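# Roll the carton in the palm until its label faces up

## Task

The carton lies loose on the upturned palm of the right hand. Using only that hand, reorient it until its label points upward. The wrist camera, its post and the arm's last link count as the hand. Rotation about the vertical is free, and the goal picture shows one acceptable lie. The task fails if the carton contacts anything else or leaves the hand. To finish, the carton must rest motionless on the palm or fingers, clear of the wrist, camera and post. The palm must point straight up, and no hand motor may read moving or overload or be building toward a shutdown (motors dead from the start are excused). Then declare completion. The hand is opened at that point, and the carton must still lie label-up on the open hand, not held there by the robot.

## Robot and tools

Robot: a single arm carrying a right hand with sixteen motors, a wrist camera on a post, and a fixed mast by the wrist on the palm side. In the hand point's axes the mast spans x +0.05 to +0.10, z -0.16 to -0.11, and reaches out to y = +0.06 m. The cameras are cam_head_left, cam_head_right, cam_high, cam_low and cam_wrist, each 504x504. The reference image was taken from the wrist camera's position.

Frames. The scene frame has its origin on the table beneath the arm base, with +z up and +y to the left when looking along +x. The hand point sits in front of the palm, where the thumb tip meets the index and middle tips. Its axes are:
- +z along the straightened fingers toward the tips.
- +x across the palm, away from the thumb.
- +y out of the palm face, which lies at y = -0.062 m.
With the fingers straight, the knuckles are at z = -0.017 m and the tips end 0.139 m beyond them. Bending a finger moves its tip toward +y. For the palm to face straight up, the hand's +y axis must point along scene +z. Only the rubber fingertip caps grip well.

Row layout (24 numbers, each in [-1, 1]). The first six, dx, dy, dz, rx, ry, rz, are an offset, not a pose. They are measured in the hand point's own axes from its measured pose at the start of the action. For the first action of a call, that is the last pose reported in a result. A value of 1.0 equals 0.6 m or 180 degrees, and rx, ry, rz together form one rotation vector.

The next sixteen numbers are absolute hinge goals, scaled between each hinge's two stops, in this order: index_mcp, index_abd, index_pip, index_dip, middle_mcp, middle_abd, middle_pip, middle_dip, ring_mcp, ring_abd, ring_pip, ring_dip, thumb_cmc, thumb_axl, thumb_mcp, thumb_ipl. Each bracket gives degrees at +1, degrees at -1, then the straight value.
- On each finger, moving toward -1 does the following: _mcp curls the finger toward the palm (-18, +128; +0.75), _abd swings it away from the thumb (-60, +60; +0.00), _pip bends the middle joint (-29, +108; +0.58) and _dip bends the end joint (-21, +117; +0.70).
- thumb_cmc toward -1 brings the thumb from beside the palm to in front of it (-20, +120; +0.71).
- thumb_axl rolls the thumb about its own length (-27, +140; +0.68).
- thumb_mcp (-69, +109; +0.23) and thumb_ipl (-77, +108; +0.17) bend the thumb. With thumb_axl straight they bend it toward +z; with thumb_axl at -0.40 they bend it in the cmc swing direction.

The last two numbers are current_limit and speed.
- current_limit scales every motor's current cap from 0 at -1 to 550 mA at +1, never below 11 mA. Very low values may not lift a finger.
- speed sets how fast set-points travel: (speed+1)/2 of 5.9 rad/s, never below 0.001 of that.
- Both start at +0.4 and -0.6 and keep the last value sent.

Tools:
- execute_actions(actions): a list of actions. Each action is a table of up to 15 rows, and each row lasts one 1/30 s step. A short table repeats its final row until all 15 steps are used. Every row's offset is counted from the action's start pose, not from the row before it. An empty list simply returns the current state.
- move(target, speed, stop_force, blocking): target is one 24-number row, with its offset taken from the last result that reported a pose. The hand travels in a straight line for 0.5 to 10 s. speed is in m/s from 0.002 to 0.5 (default 0.25), and turning is capped at twice that in rad/s. stop_force is in N, 9 to 40, and is not accepted before 0.2 s of scene time. It ends the path when the wrist sensor feels that much added resistance, and it is unreliable on moves that rotate. blocking=false returns after 0.5 s and cannot be combined with stop_force. While such a move runs, use wait or stop before sending anything else.
- wait(seconds): 0 to 10, holds the last command.
- stop(): brakes a running move.
- zoom_image(camera, region): region is [x0, y0, x1, y1] in pixels, at most 504 square.
- show_instructions(): shows the reference pages.
- finished_scene(scene): declares completion.

Motion rules. At each step the commanded pose is clipped to within 100 mm and 16 degrees of the measured pose. Arm motion trails commands by about 0.17 s.

Reading results:
- The state line gives end_effector_position in m, end_effector_quat_wxyz, and velocities, all in the scene frame.
- Wrist force and torque are given in hand-point axes. They are noisy, carry an offset of up to about 4 N, and saturate near 50 N.
- "Hand target" is the pose the controller is currently driving toward.
- Step readings list positions, and HELD marks steps that were held back.
- "pose unreachable" means the clearance check changed the command.
- The move line reports how the move ended: done, contact, held, off_target, moving or fault.
- Hand fields, one entry per motor in the order above: hand_goal, hand_measured, hand_current_ma (positive pushes toward -1) and hand_state (moving, goal, blocked or overload).

Things to avoid:
- Overheating hand motors. A motor at 495 mA or more accumulates seconds and shuts down at 5 s, going limp for 10 s. Ease the grip rather than squeezing hard.
- Fault stops. Contact torque at a joint limit (wrist joints 24.9 N m, others 133 N m) or any external force of 150 N stops the arm for 10 s. Any HAND FAULT or fault line cancels the remaining calls in that reply.
- Arm motor heat. MOTOR HOT appears at 70 °C, and at 85 °C the brakes engage.
- Losing the carton. Do not let it drop, touch the table or anything else, or rest against the mast or camera. Make small, slow finger motions, keep the palm roughly upward while rolling the carton, and settle it flat with the palm level before finishing. Stray pushes may occasionally nudge loose objects.

Each tool is called after "Emit:" as name([rows], argument=value, ...), one row to a line, values as JSON.

Reference images:

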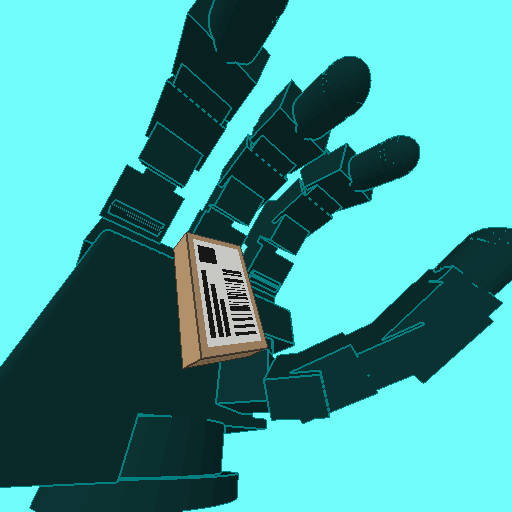

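## Session

Emit:
execute_actions(actions=[])

Scene clock: 0.00 s.
end_effector_position=(+0.6047, +0.0419, +0.4805) hand_goal=(+0.046, +0.000, -0.008, +0.280, +0.046, +0.000, -0.008, +0.280, +0.046, +0.000, -0.008, +0.280, -0.104, +0.266, +0.032, -0.018) hand_measured=(+0.060, +0.000, -0.006, +0.282, +0.062, +0.000, -0.004, +0.282, +0.060, +0.000, -0.004, +0.282, -0.092, +0.270, +0.034, -0.016) hand_current_ma=(+82, +0, +15, +14, +90, +0, +16, +13, +82, +0, +16, +14, +63, +29, +12, +11) hand_state=(goal, goal, goal, goal, goal, goal, goal, goal, goal, goal, goal, goal, goal, goal, goal, goal) hand_current_limit=0.40 hand_speed=-0.60 end_effector_quat_wxyz=(+0.506, +0.477, +0.520, +0.496) end_effector_velocity=(+0.000, -0.001, +0.000) end_effector_angular_velocity=(-0.002, -0.001, -0.001)
Joint positions: [-0.19  -1.156  2.229 -4.203 -1.32  -0.054]
Joint velocities: [-0.002 -0.    -0.001  0.     0.    -0.002]
Wrist force (N, on the end effector, along its own x y z axes, offset not removed): no reading
Wrist torque (N m, same axes, about the end effector's origin, offset not removed): no reading
Hand target: +0.605, +0.042, +0.481; +0.506, +0.477, +0.520, +0.496

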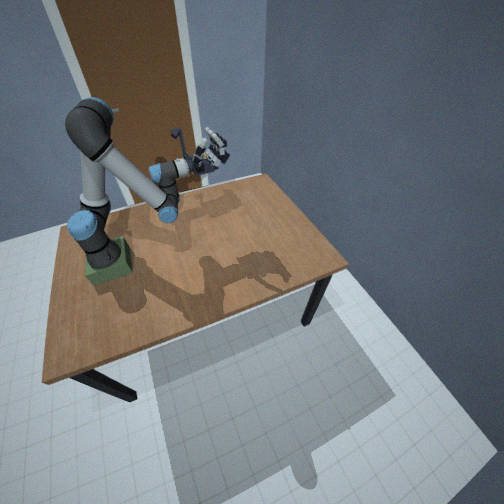

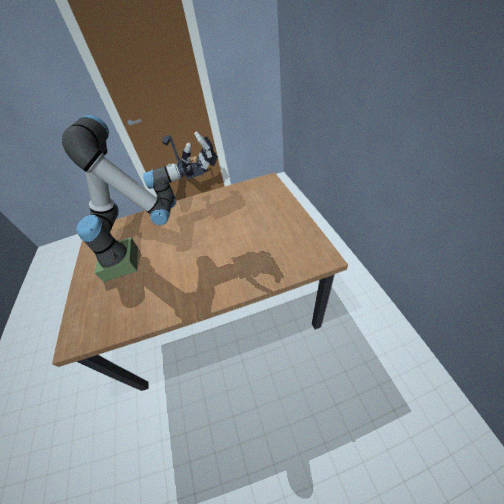

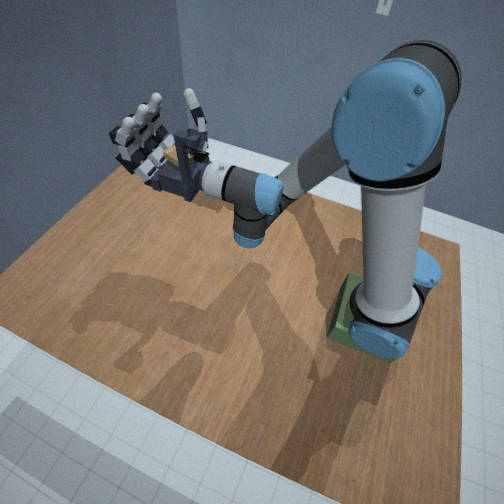

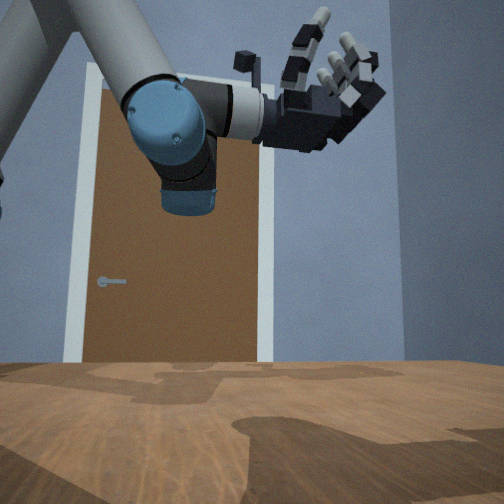

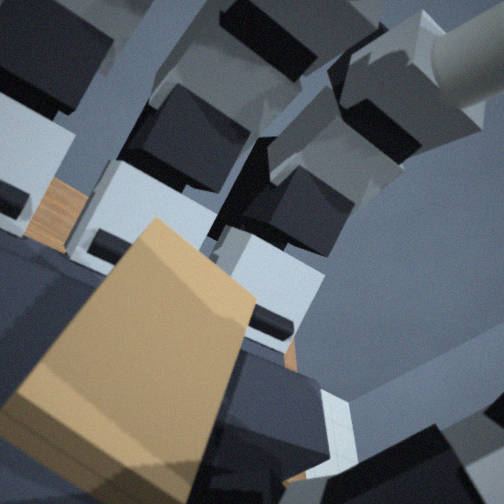

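Emit:
zoom_image(camera="cam_high", region=[90, 70, 250, 230])

Emit:
zoom_image(camera="cam_head_left", region=[160, 110, 250, 200])

Region (90, 70, 250, 230) of cam_high's 504x504 image, scaled by 3.150, with more detail than that image has.

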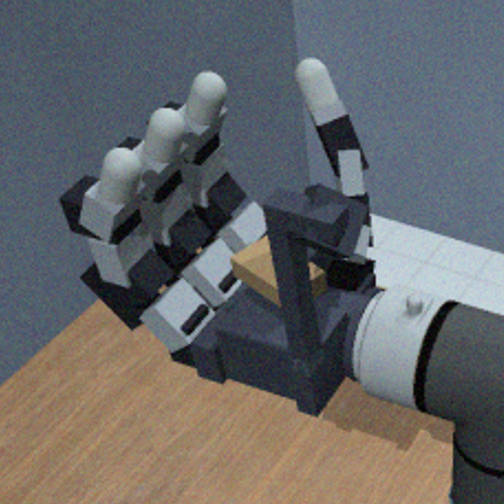

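Region (160, 110, 250, 200) of cam_head_left's 504x504 image, scaled by 5.600, with more detail than that image has.

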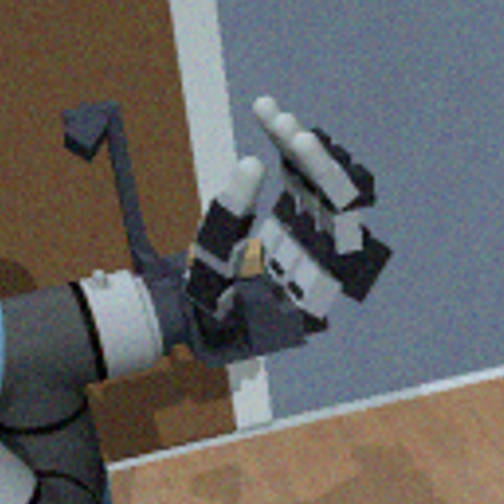

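Emit:
move(target=[0,0,0,0.25,0,0,-0.5,0,0.4,0.3,-0.5,0,0.4,0.3,-0.5,0,0.4,0.3,-0.104,0.266,0.032,-0.018,0.4,-0.6])

Emit:
zoom_image(camera="cam_high", region=[70, 40, 270, 240])

Scene clock: 15.53 s.
end_effector_position=(+0.6048, +0.0418, +0.4805) hand_goal=(-0.500, +0.000, +0.400, +0.300, -0.500, +0.000, +0.400, +0.300, -0.500, +0.000, +0.400, +0.300, -0.104, +0.266, +0.032, -0.018) hand_measured=(-0.492, +0.000, +0.398, +0.296, -0.490, +0.000, +0.398, +0.298, -0.492, +0.000, +0.398, +0.296, -0.096, +0.270, +0.030, -0.016) hand_current_ma=(+48, +0, -6, -15, +51, +0, -6, -15, +48, +0, -6, -16, +49, +29, -10, +7) hand_state=(goal, goal, goal, goal, goal, goal, goal, goal, goal, goal, goal, goal, goal, goal, goal, goal) hand_current_limit=0.40 hand_speed=-0.60 end_effector_quat_wxyz=(+0.285, +0.635, +0.670, +0.260) end_effector_velocity=(+0.001, -0.001, -0.000) end_effector_angular_velocity=(+0.002, +0.012, -0.001)
Joint positions: [-0.158 -1.71   2.129 -2.759 -1.454 -0.193]
Joint velocities: [ 0.     0.    -0.009  0.02  -0.002  0.001]
Wrist force (N, on the end effector, along its own x y z axes, offset not removed): [1.0 -0.6 -0.2]
Wrist torque (N m, same axes, about the end effector's origin, offset not removed): [0.06 -0.13 -0.13]
Hand target: +0.605, +0.042, +0.481; +0.285, +0.635, +0.670, +0.259
Off the commanded pose: 0.000 m, 0 deg.
move: done

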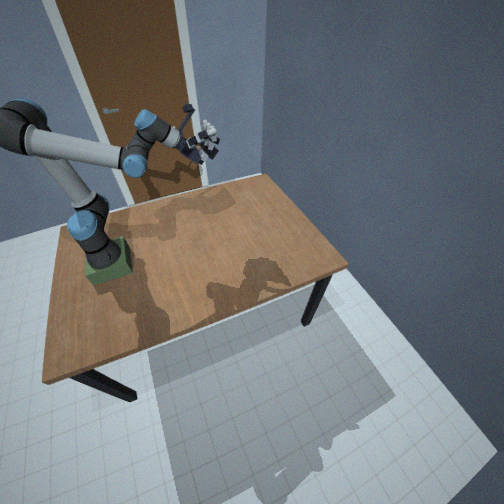

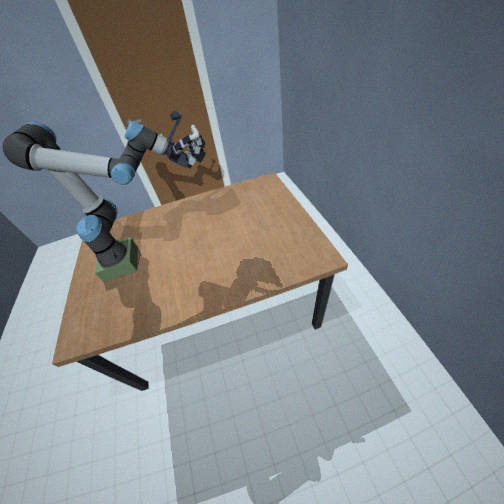

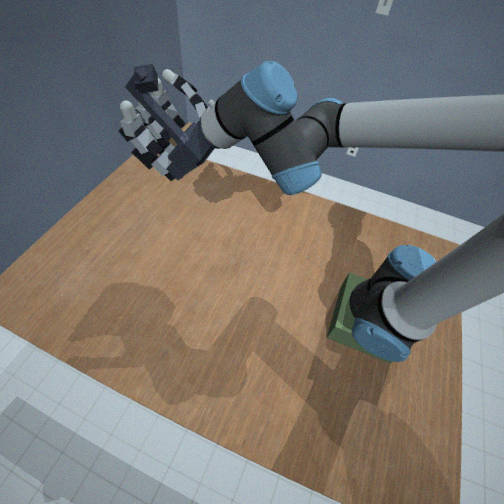

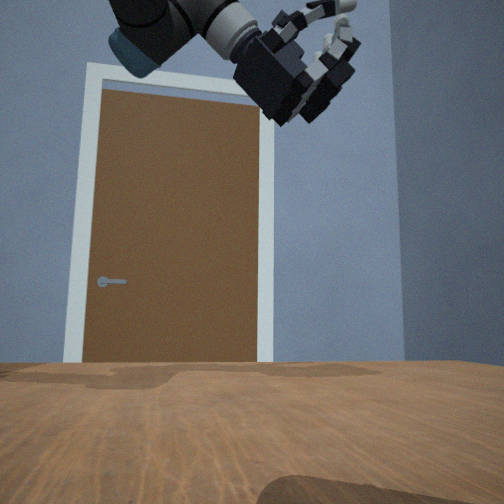

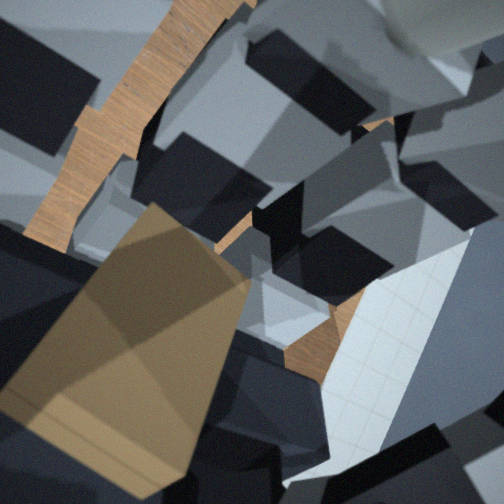

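Region (70, 40, 270, 240) of cam_high's 504x504 image, scaled by 2.520, with more detail than that image has.

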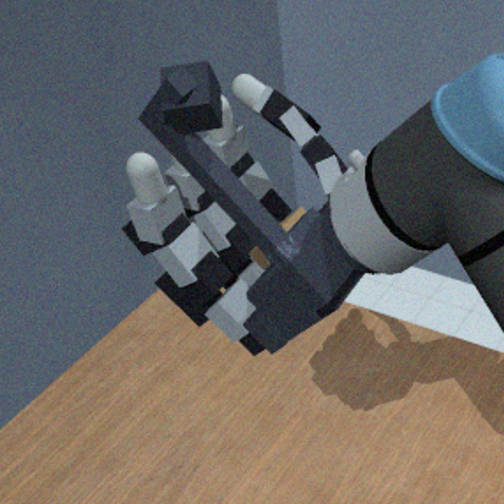

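Emit:
move(target=[0,-0.14,0.14,0.25,0,0,-0.75,0,0.45,0.3,-0.75,0,0.45,0.3,-0.75,0,0.45,0.3,-0.104,0.266,0.032,-0.018,0.4,-0.7])

Emit:
move(target=[0,0,0,0.09,0,0,-0.75,0,0.45,0.3,-0.75,0,0.45,0.3,-0.75,0,0.45,0.3,-0.104,0.266,0.032,-0.018,0.4,-0.7], speed=0.15)

Scene clock: 23.83 s.
end_effector_position=(+0.6057, +0.0355, +0.3620) hand_goal=(-0.750, +0.000, +0.450, +0.300, -0.750, +0.000, +0.450, +0.300, -0.750, +0.000, +0.450, +0.300, -0.104, +0.266, +0.032, -0.018) hand_measured=(-0.726, +0.000, +0.452, +0.298, -0.726, +0.000, +0.450, +0.298, -0.734, +0.000, +0.450, +0.298, -0.096, +0.270, +0.030, -0.018) hand_current_ma=(+133, -1, +8, -14, +128, +0, +1, -13, +87, +0, +1, -14, +46, +25, -11, +7) hand_state=(blocked, goal, goal, goal, blocked, goal, goal, goal, goal, goal, goal, goal, goal, goal, goal, goal) hand_current_limit=0.40 hand_speed=-0.70 end_effector_quat_wxyz=(+0.021, +0.696, +0.718, -0.016) end_effector_velocity=(+0.000, +0.000, -0.001) end_effector_angular_velocity=(-0.000, +0.012, +0.002)
Joint positions: [-0.099 -1.497  1.719 -1.791 -1.623 -0.159]
Joint velocities: [ 0.001  0.007 -0.009  0.014 -0.002 -0.001]
Wrist force (N, on the end effector, along its own x y z axes, offset not removed): [-0.8 -0.7 -1.6]
Wrist torque (N m, same axes, about the end effector's origin, offset not removed): [0.45 0.18 -0.26]
Hand target: +0.606, +0.035, +0.362; +0.021, +0.696, +0.718, -0.016
Off the commanded pose: 0.000 m, 0 deg.
move: done

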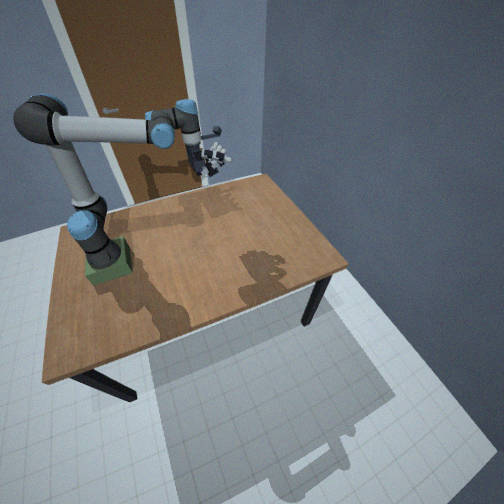

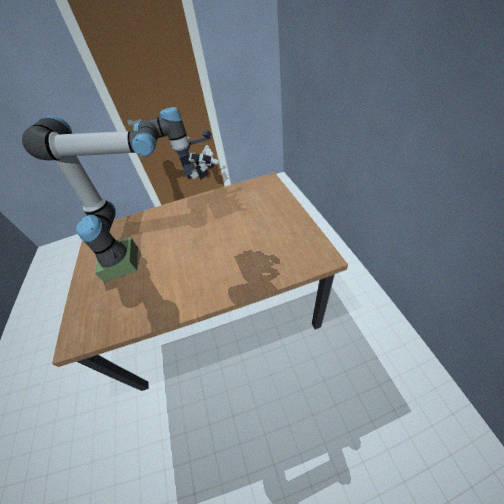

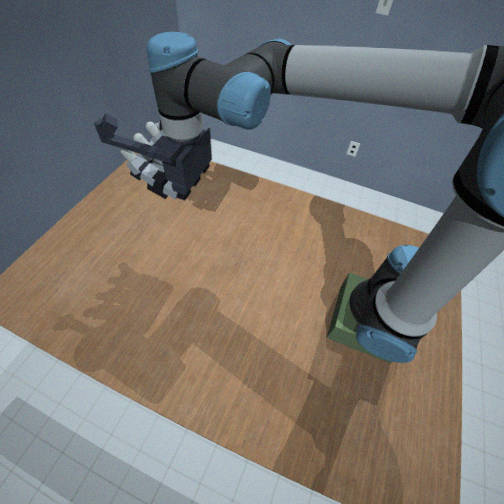

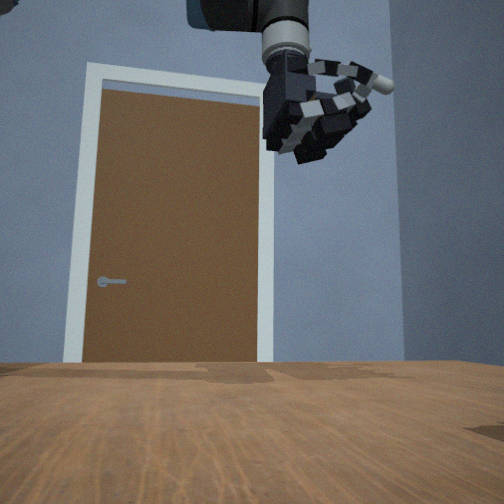

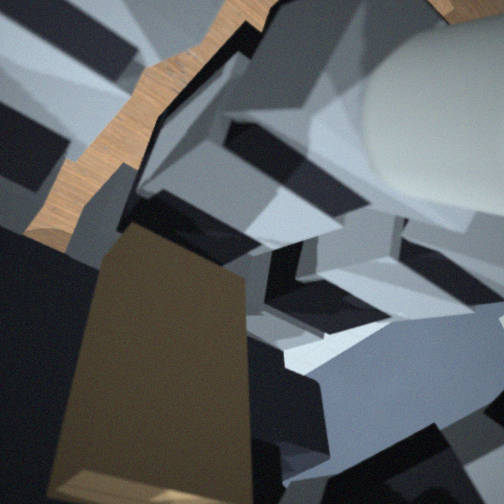

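Scene clock: 25.23 s.
end_effector_position=(+0.6057, +0.0355, +0.3619) hand_goal=(-0.750, +0.000, +0.450, +0.300, -0.750, +0.000, +0.450, +0.300, -0.750, +0.000, +0.450, +0.300, -0.104, +0.266, +0.032, -0.018) hand_measured=(-0.726, +0.000, +0.452, +0.298, -0.726, +0.000, +0.450, +0.298, -0.734, +0.000, +0.450, +0.298, -0.096, +0.270, +0.030, -0.018) hand_current_ma=(+133, -4, +9, -14, +128, +0, +2, -13, +87, +0, +2, -13, +42, +24, -11, +7) hand_state=(blocked, goal, goal, goal, blocked, goal, goal, goal, goal, goal, goal, goal, goal, goal, goal, goal) hand_current_limit=0.40 hand_speed=-0.70 end_effector_quat_wxyz=(-0.076, +0.692, +0.708, -0.117) end_effector_velocity=(+0.000, +0.001, +0.000) end_effector_angular_velocity=(+0.000, +0.011, -0.001)
Joint positions: [-0.079 -1.342  1.431 -1.377 -1.66  -0.12 ]
Joint velocities: [ 0.002  0.007 -0.013  0.017 -0.001  0.003]
Wrist force (N, on the end effector, along its own x y z axes, offset not removed): [-0.8 0.9 -0.4]
Wrist torque (N m, same axes, about the end effector's origin, offset not removed): [0.62 0.06 -0.20]
Hand target: +0.606, +0.035, +0.362; -0.077, +0.692, +0.708, -0.117
Off the commanded pose: 0.000 m, 0 deg.
move: done

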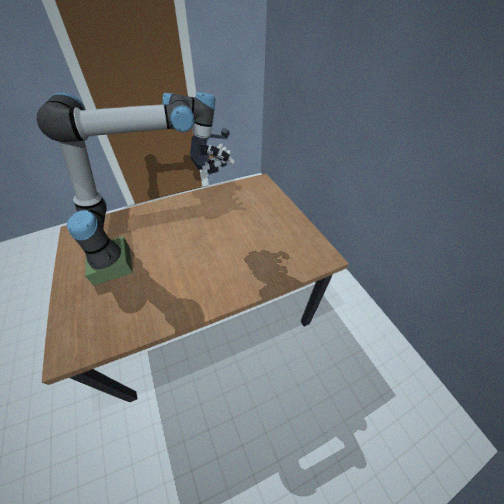

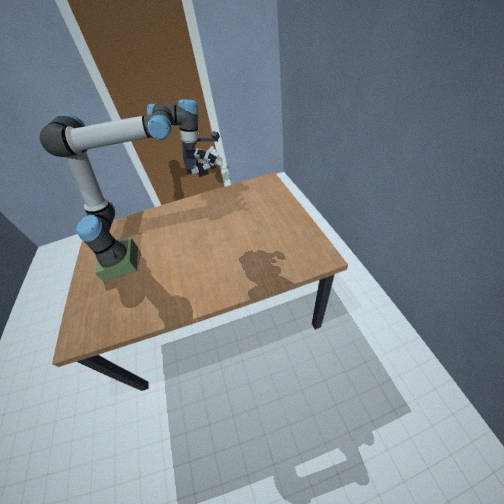

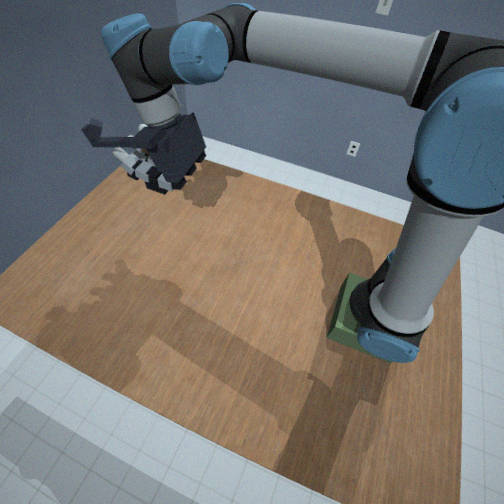

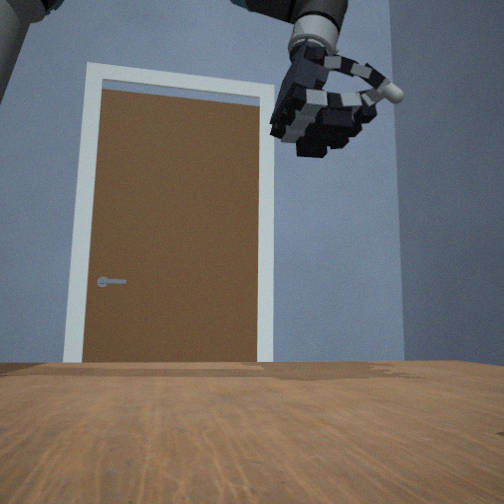

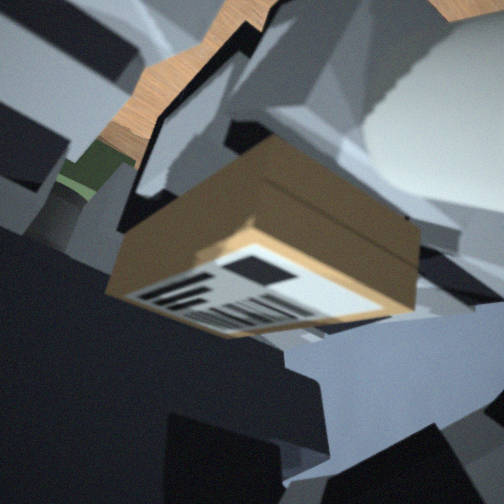

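Emit:
move(target=[0,0,0,-0.2,0,0,-0.3,0,0.5,0.3,-0.26,0,0.5,0.3,-0.3,0,0.5,0.3,-0.104,0.266,0.032,-0.018,0.4,-0.89])

Scene clock: 30.67 s.
end_effector_position=(+0.6056, +0.0355, +0.3621) hand_goal=(-0.300, +0.000, +0.500, +0.300, -0.260, +0.000, +0.500, +0.300, -0.300, +0.000, +0.500, +0.300, -0.104, +0.266, +0.032, -0.018) hand_measured=(-0.292, +0.000, +0.500, +0.298, -0.246, +0.000, +0.502, +0.298, -0.290, +0.000, +0.500, +0.298, -0.104, +0.270, +0.030, -0.018) hand_current_ma=(+52, -4, +3, -13, +73, +0, +6, -11, +52, +0, +3, -13, +4, +23, -19, +6) hand_state=(goal, goal, goal, goal, goal, goal, goal, goal, goal, goal, goal, goal, goal, goal, goal, goal) hand_current_limit=0.40 hand_speed=-0.89 end_effector_quat_wxyz=(+0.141, +0.681, +0.710, +0.108) end_effector_velocity=(-0.000, +0.000, -0.001) end_effector_angular_velocity=(+0.002, +0.002, +0.000)
Joint positions: [-0.13  -1.603  2.029 -2.338 -1.555 -0.197]
Joint velocities: [0.    0.001 0.    0.001 0.001 0.001]
Wrist force (N, on the end effector, along its own x y z axes, offset not removed): [-0.8 0.5 -1.0]
Wrist torque (N m, same axes, about the end effector's origin, offset not removed): [0.42 0.08 -0.31]
Hand target: +0.606, +0.035, +0.362; +0.141, +0.681, +0.710, +0.108
Off the commanded pose: 0.000 m, 0 deg.
move: done

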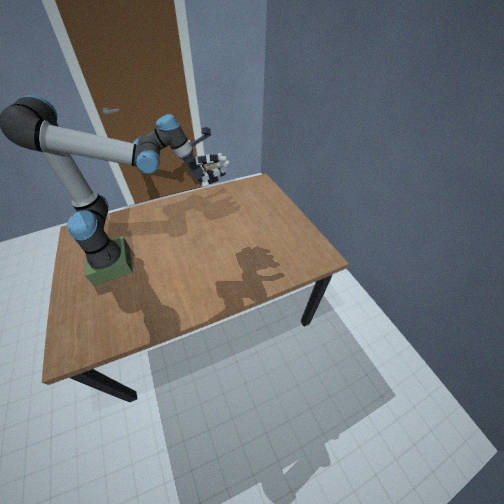

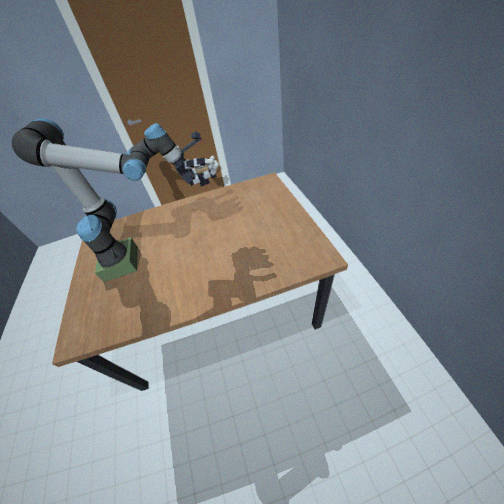

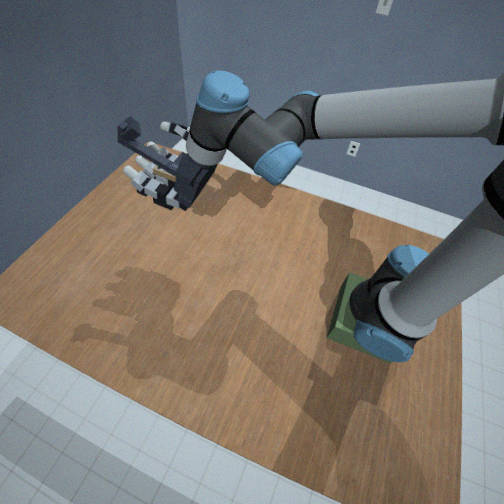

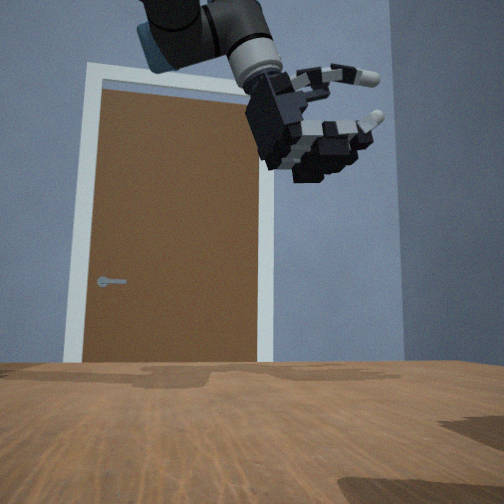

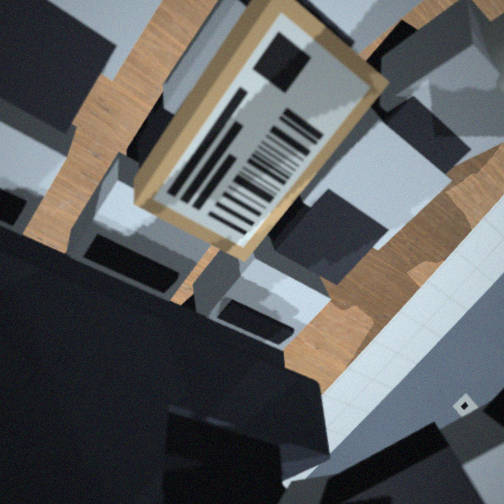

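Emit:
move(target=[0,0.07,-0.19,-0.388,0,0,0.55,0,0.5,0.3,0.57,0,0.5,0.3,0.55,0,0.5,0.3,-0.104,0.266,0.032,-0.018,0.4,-0.88])

Emit:
zoom_image(camera="cam_high", region=[70, 70, 250, 250])

Scene clock: 37.47 s.
end_effector_position=(+0.6051, +0.0421, +0.4834) hand_goal=(+0.550, +0.000, +0.500, +0.300, +0.570, +0.000, +0.500, +0.300, +0.550, +0.000, +0.500, +0.300, -0.104, +0.266, +0.032, -0.018) hand_measured=(+0.558, +0.000, +0.500, +0.298, +0.580, +0.000, +0.502, +0.298, +0.558, +0.000, +0.500, +0.298, -0.102, +0.270, +0.030, -0.018) hand_current_ma=(+50, -4, +3, -13, +58, +0, +7, -11, +50, +0, +3, -13, +11, +23, -19, +6) hand_state=(goal, goal, goal, goal, goal, goal, goal, goal, goal, goal, goal, goal, goal, goal, goal, goal) hand_current_limit=0.40 hand_speed=-0.88 end_effector_quat_wxyz=(+0.505, +0.478, +0.521, +0.495) end_effector_velocity=(+0.000, -0.001, -0.000) end_effector_angular_velocity=(-0.001, +0.000, -0.001)
Joint positions: [-0.189 -1.165  2.228 -4.189 -1.32  -0.055]
Joint velocities: [-0.001  0.001  0.    -0.001 -0.001 -0.001]
Wrist force (N, on the end effector, along its own x y z axes, offset not removed): [-0.2 -1.1 -2.4]
Wrist torque (N m, same axes, about the end effector's origin, offset not removed): [0.11 0.07 -0.28]
Hand target: +0.605, +0.042, +0.483; +0.505, +0.478, +0.521, +0.495
Off the commanded pose: 0.000 m, 0 deg.
move: done

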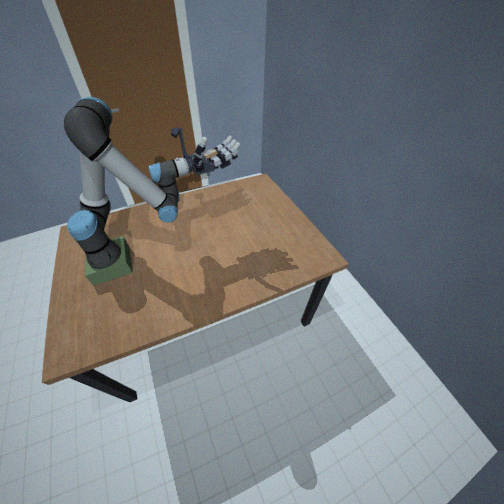

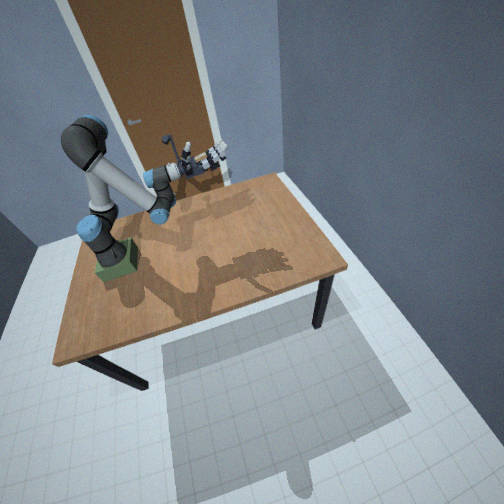

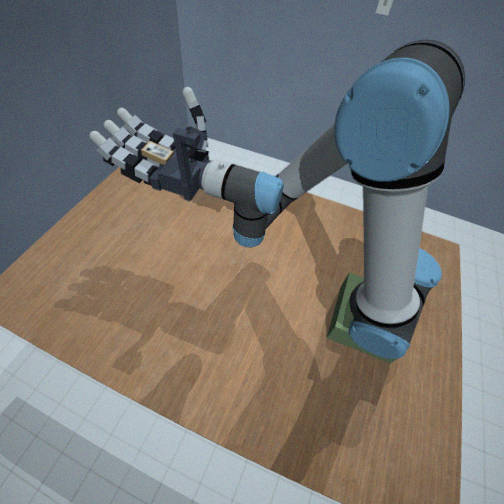

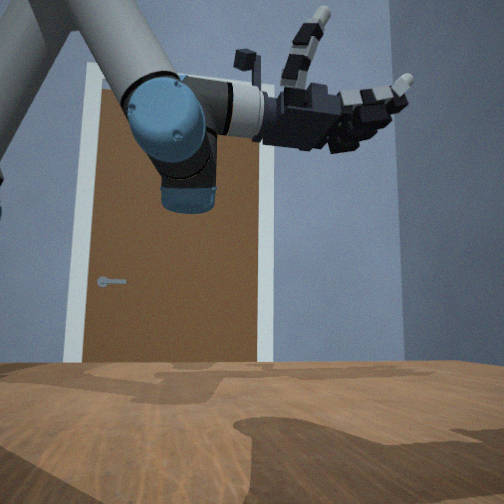

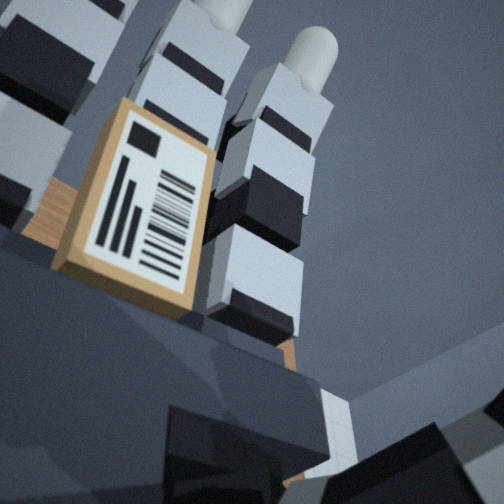

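Region (70, 70, 250, 250) of cam_high's 504x504 image, scaled by 2.800, with more detail than that image has.

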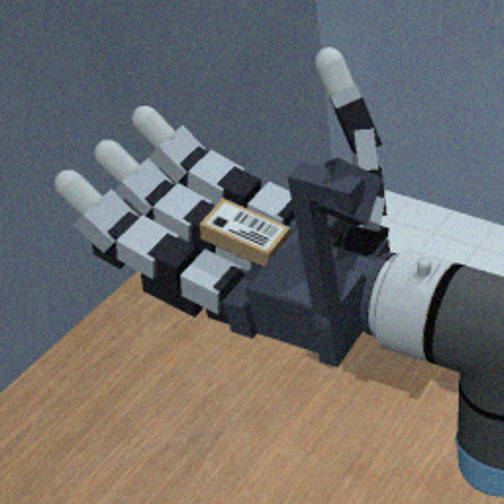

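Emit:
move(target=[0,0,0,0,0,0.01,0.74,0,0.58,0.6,0.74,0,0.58,0.6,0.74,0,0.58,0.6,-0.104,0.266,0.032,-0.018,0.4,-0.8])

Emit:
zoom_image(camera="cam_head_left", region=[170, 110, 260, 200])

Scene clock: 40.43 s.
end_effector_position=(+0.6051, +0.0421, +0.4834) hand_goal=(+0.740, +0.000, +0.580, +0.600, +0.740, +0.000, +0.580, +0.600, +0.740, +0.000, +0.580, +0.600, -0.104, +0.266, +0.032, -0.018) hand_measured=(+0.750, +0.000, +0.580, +0.598, +0.750, +0.000, +0.580, +0.598, +0.750, +0.000, +0.580, +0.598, -0.102, +0.270, +0.030, -0.018) hand_current_ma=(+52, -4, +4, -12, +58, +0, +4, -12, +52, +0, +4, -12, +13, +23, -19, +6) hand_state=(goal, goal, goal, goal, goal, goal, goal, goal, goal, goal, goal, goal, goal, goal, goal, goal) hand_current_limit=0.40 hand_speed=-0.80 end_effector_quat_wxyz=(+0.498, +0.486, +0.513, +0.503) end_effector_velocity=(-0.000, -0.000, +0.000) end_effector_angular_velocity=(+0.002, -0.001, -0.000)
Joint positions: [-0.182 -1.166  2.227 -4.187 -1.328 -0.024]
Joint velocities: [-0.    -0.    -0.    -0.001 -0.     0.002]
Wrist force (N, on the end effector, along its own x y z axes, offset not removed): [-1.2 1.0 -1.3]
Wrist torque (N m, same axes, about the end effector's origin, offset not removed): [0.27 0.15 -0.31]
Hand target: +0.605, +0.042, +0.483; +0.498, +0.486, +0.513, +0.503
Off the commanded pose: 0.000 m, 0 deg.
move: done

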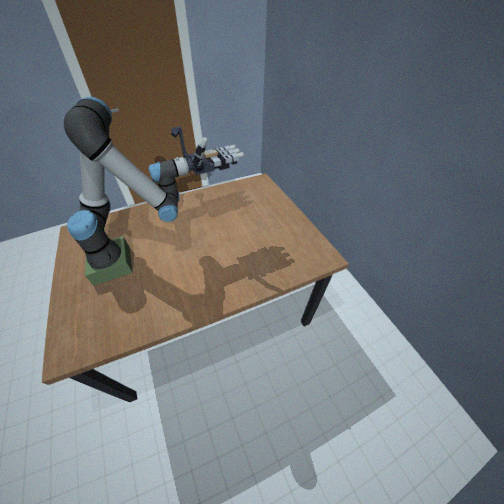

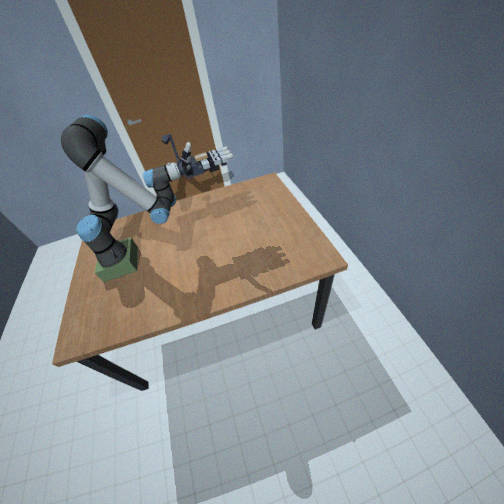

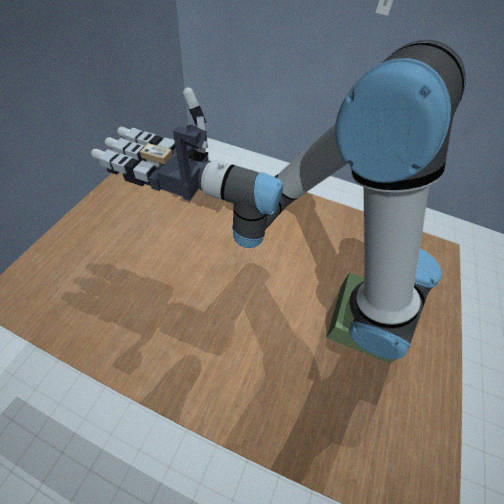

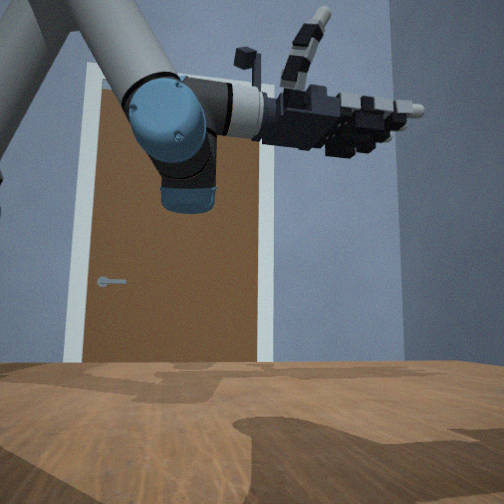

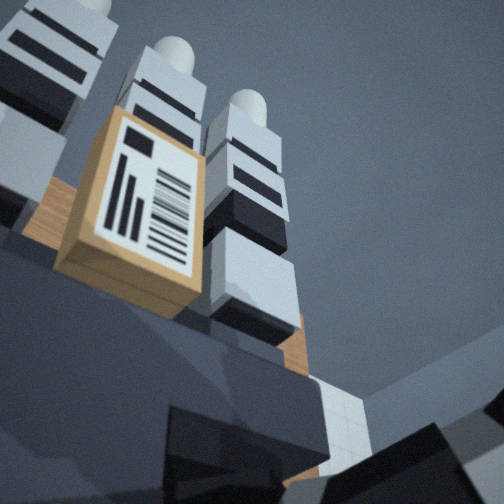

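Region (170, 110, 260, 200) of cam_head_left's 504x504 image, scaled by 5.600, with more detail than that image has.

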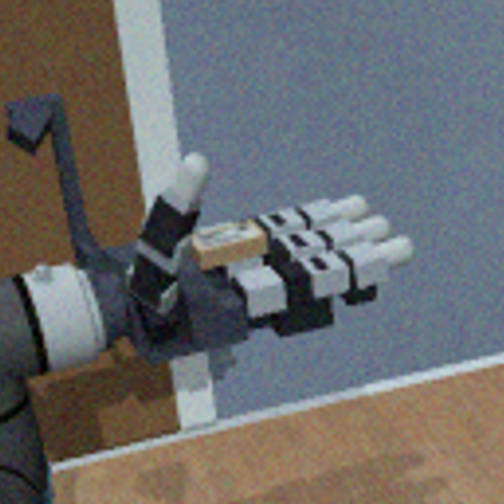

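Emit:
move(target=[0,0,0,0,0,0,0.3,0,0.5,0.6,0.3,0,0.5,0.6,0.3,0,0.5,0.6,-0.104,0.266,0.032,-0.018,0.4,-0.85])

Scene clock: 45.30 s.
end_effector_position=(+0.6051, +0.0421, +0.4834) hand_goal=(+0.300, +0.000, +0.500, +0.600, +0.300, +0.000, +0.500, +0.600, +0.300, +0.000, +0.500, +0.600, -0.104, +0.266, +0.032, -0.018) hand_measured=(+0.322, +0.000, +0.510, +0.598, +0.330, +0.000, +0.510, +0.598, +0.324, +0.000, +0.510, +0.598, -0.102, +0.270, +0.030, -0.018) hand_current_ma=(+131, -4, +46, -12, +156, +0, +49, -12, +131, +0, +49, -12, +13, +23, -19, +6) hand_state=(blocked, goal, goal, goal, blocked, goal, goal, goal, blocked, goal, goal, goal, goal, goal, goal, goal) hand_current_limit=0.40 hand_speed=-0.85 end_effector_quat_wxyz=(+0.498, +0.486, +0.513, +0.503) end_effector_velocity=(+0.000, +0.001, -0.000) end_effector_angular_velocity=(-0.000, +0.001, +0.001)
Joint positions: [-0.182 -1.166  2.227 -4.187 -1.328 -0.024]
Joint velocities: [ 0.001  0.001 -0.     0.    -0.    -0.001]
Wrist force (N, on the end effector, along its own x y z axes, offset not removed): [-1.8 0.5 0.7]
Wrist torque (N m, same axes, about the end effector's origin, offset not removed): [-0.01 0.15 -0.40]
Hand target: +0.605, +0.042, +0.483; +0.498, +0.486, +0.513, +0.503
Off the commanded pose: 0.000 m, 0 deg.
move: done

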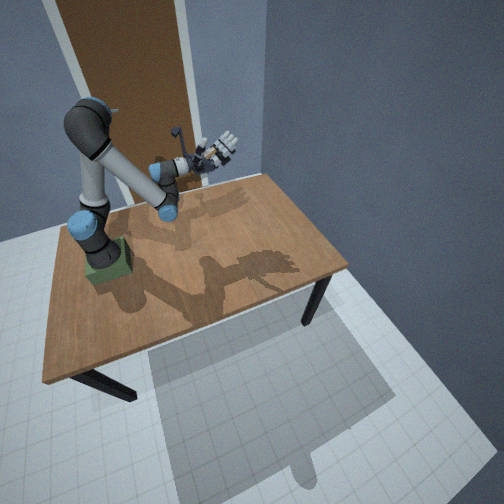

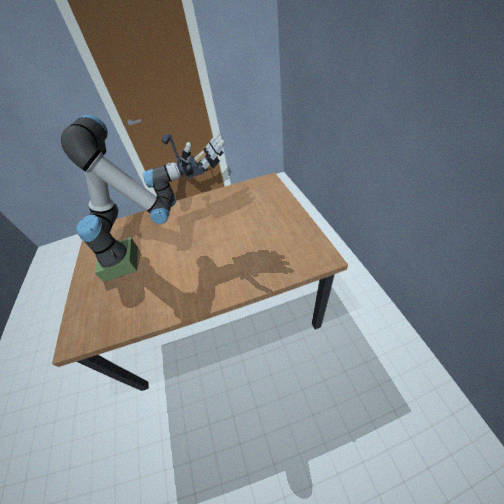

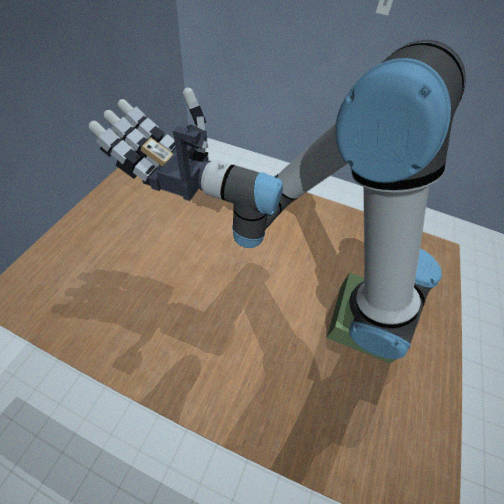

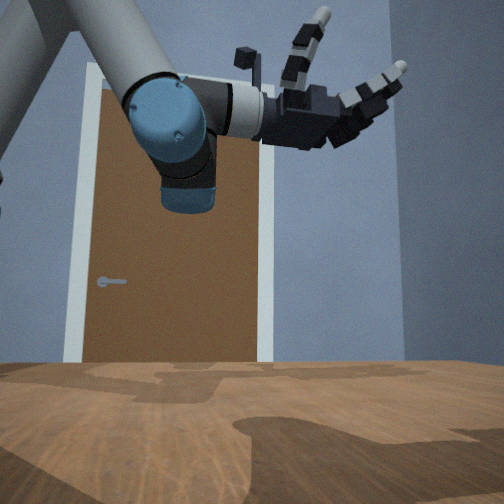

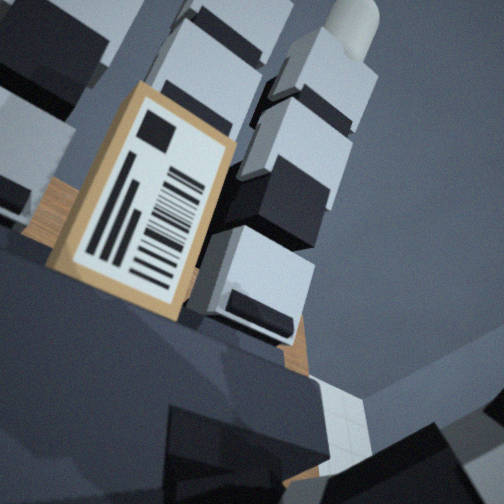

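Emit:
move(target=[0,0,0,-0.055,0,0,0.45,0,0.5,0.6,0.45,0,0.5,0.6,0.45,0,0.5,0.6,-0.104,0.266,0.032,-0.018,0.4,-0.85], speed=0.15)

Scene clock: 49.87 s.
end_effector_position=(+0.6051, +0.0421, +0.4834) hand_goal=(+0.450, +0.000, +0.500, +0.600, +0.450, +0.000, +0.500, +0.600, +0.450, +0.000, +0.500, +0.600, -0.104, +0.266, +0.032, -0.018) hand_measured=(+0.458, +0.000, +0.510, +0.598, +0.460, +0.000, +0.510, +0.598, +0.458, +0.000, +0.510, +0.598, -0.102, +0.270, +0.030, -0.018) hand_current_ma=(+47, -4, +46, -12, +54, +0, +48, -12, +47, +0, +48, -12, +13, +23, -13, +6) hand_state=(goal, goal, goal, goal, goal, goal, goal, goal, goal, goal, goal, goal, goal, goal, goal, goal) hand_current_limit=0.40 hand_speed=-0.85 end_effector_quat_wxyz=(+0.537, +0.441, +0.468, +0.545) end_effector_velocity=(-0.000, +0.001, -0.000) end_effector_angular_velocity=(+0.002, -0.009, +0.001)
Joint positions: [-0.173 -1.024  2.136 -4.415 -1.336  0.017]
Joint velocities: [ 0.002  0.008 -0.006 -0.011 -0.002  0.003]
Wrist force (N, on the end effector, along its own x y z axes, offset not removed): [-0.1 -0.8 -1.9]
Wrist torque (N m, same axes, about the end effector's origin, offset not removed): [0.05 0.06 -0.31]
Hand target: +0.605, +0.042, +0.483; +0.538, +0.441, +0.468, +0.545
Off the commanded pose: 0.000 m, 0 deg.
move: done

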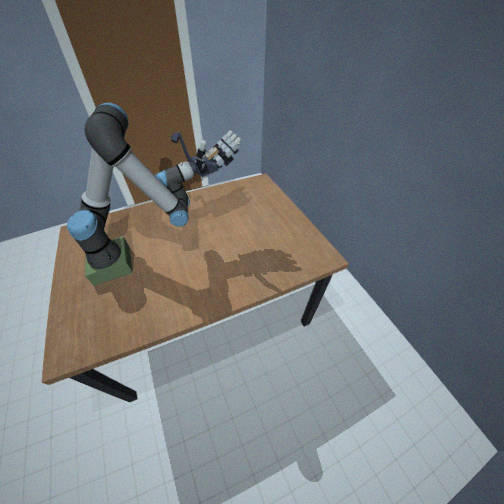

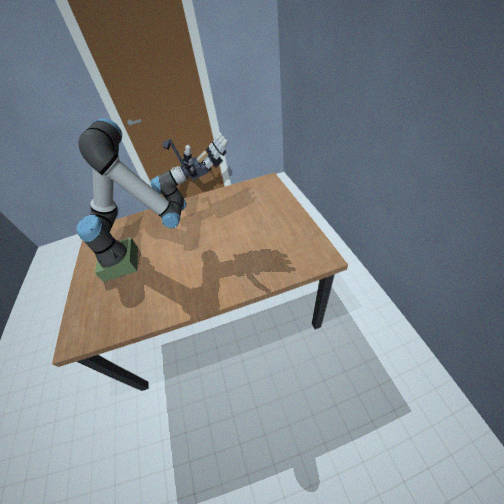

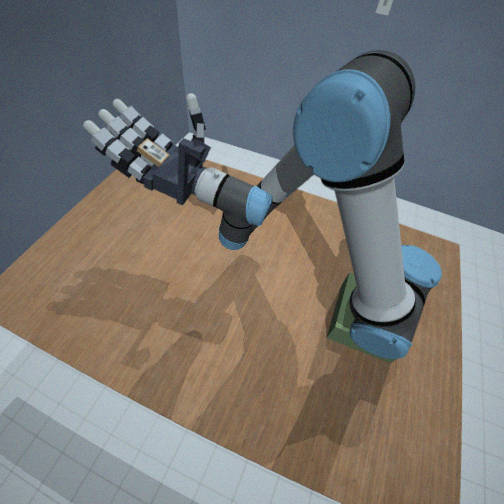

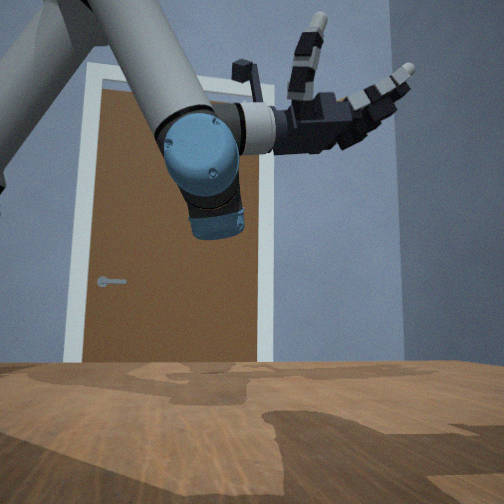

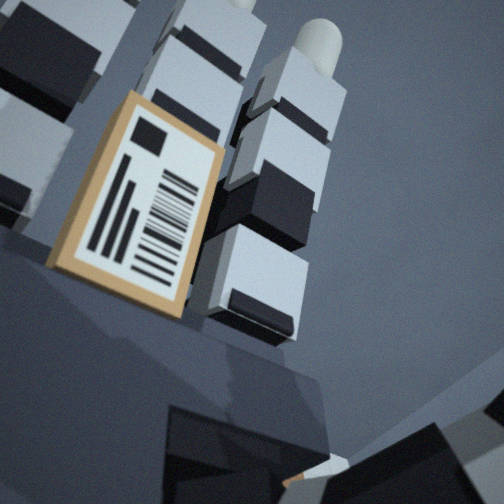

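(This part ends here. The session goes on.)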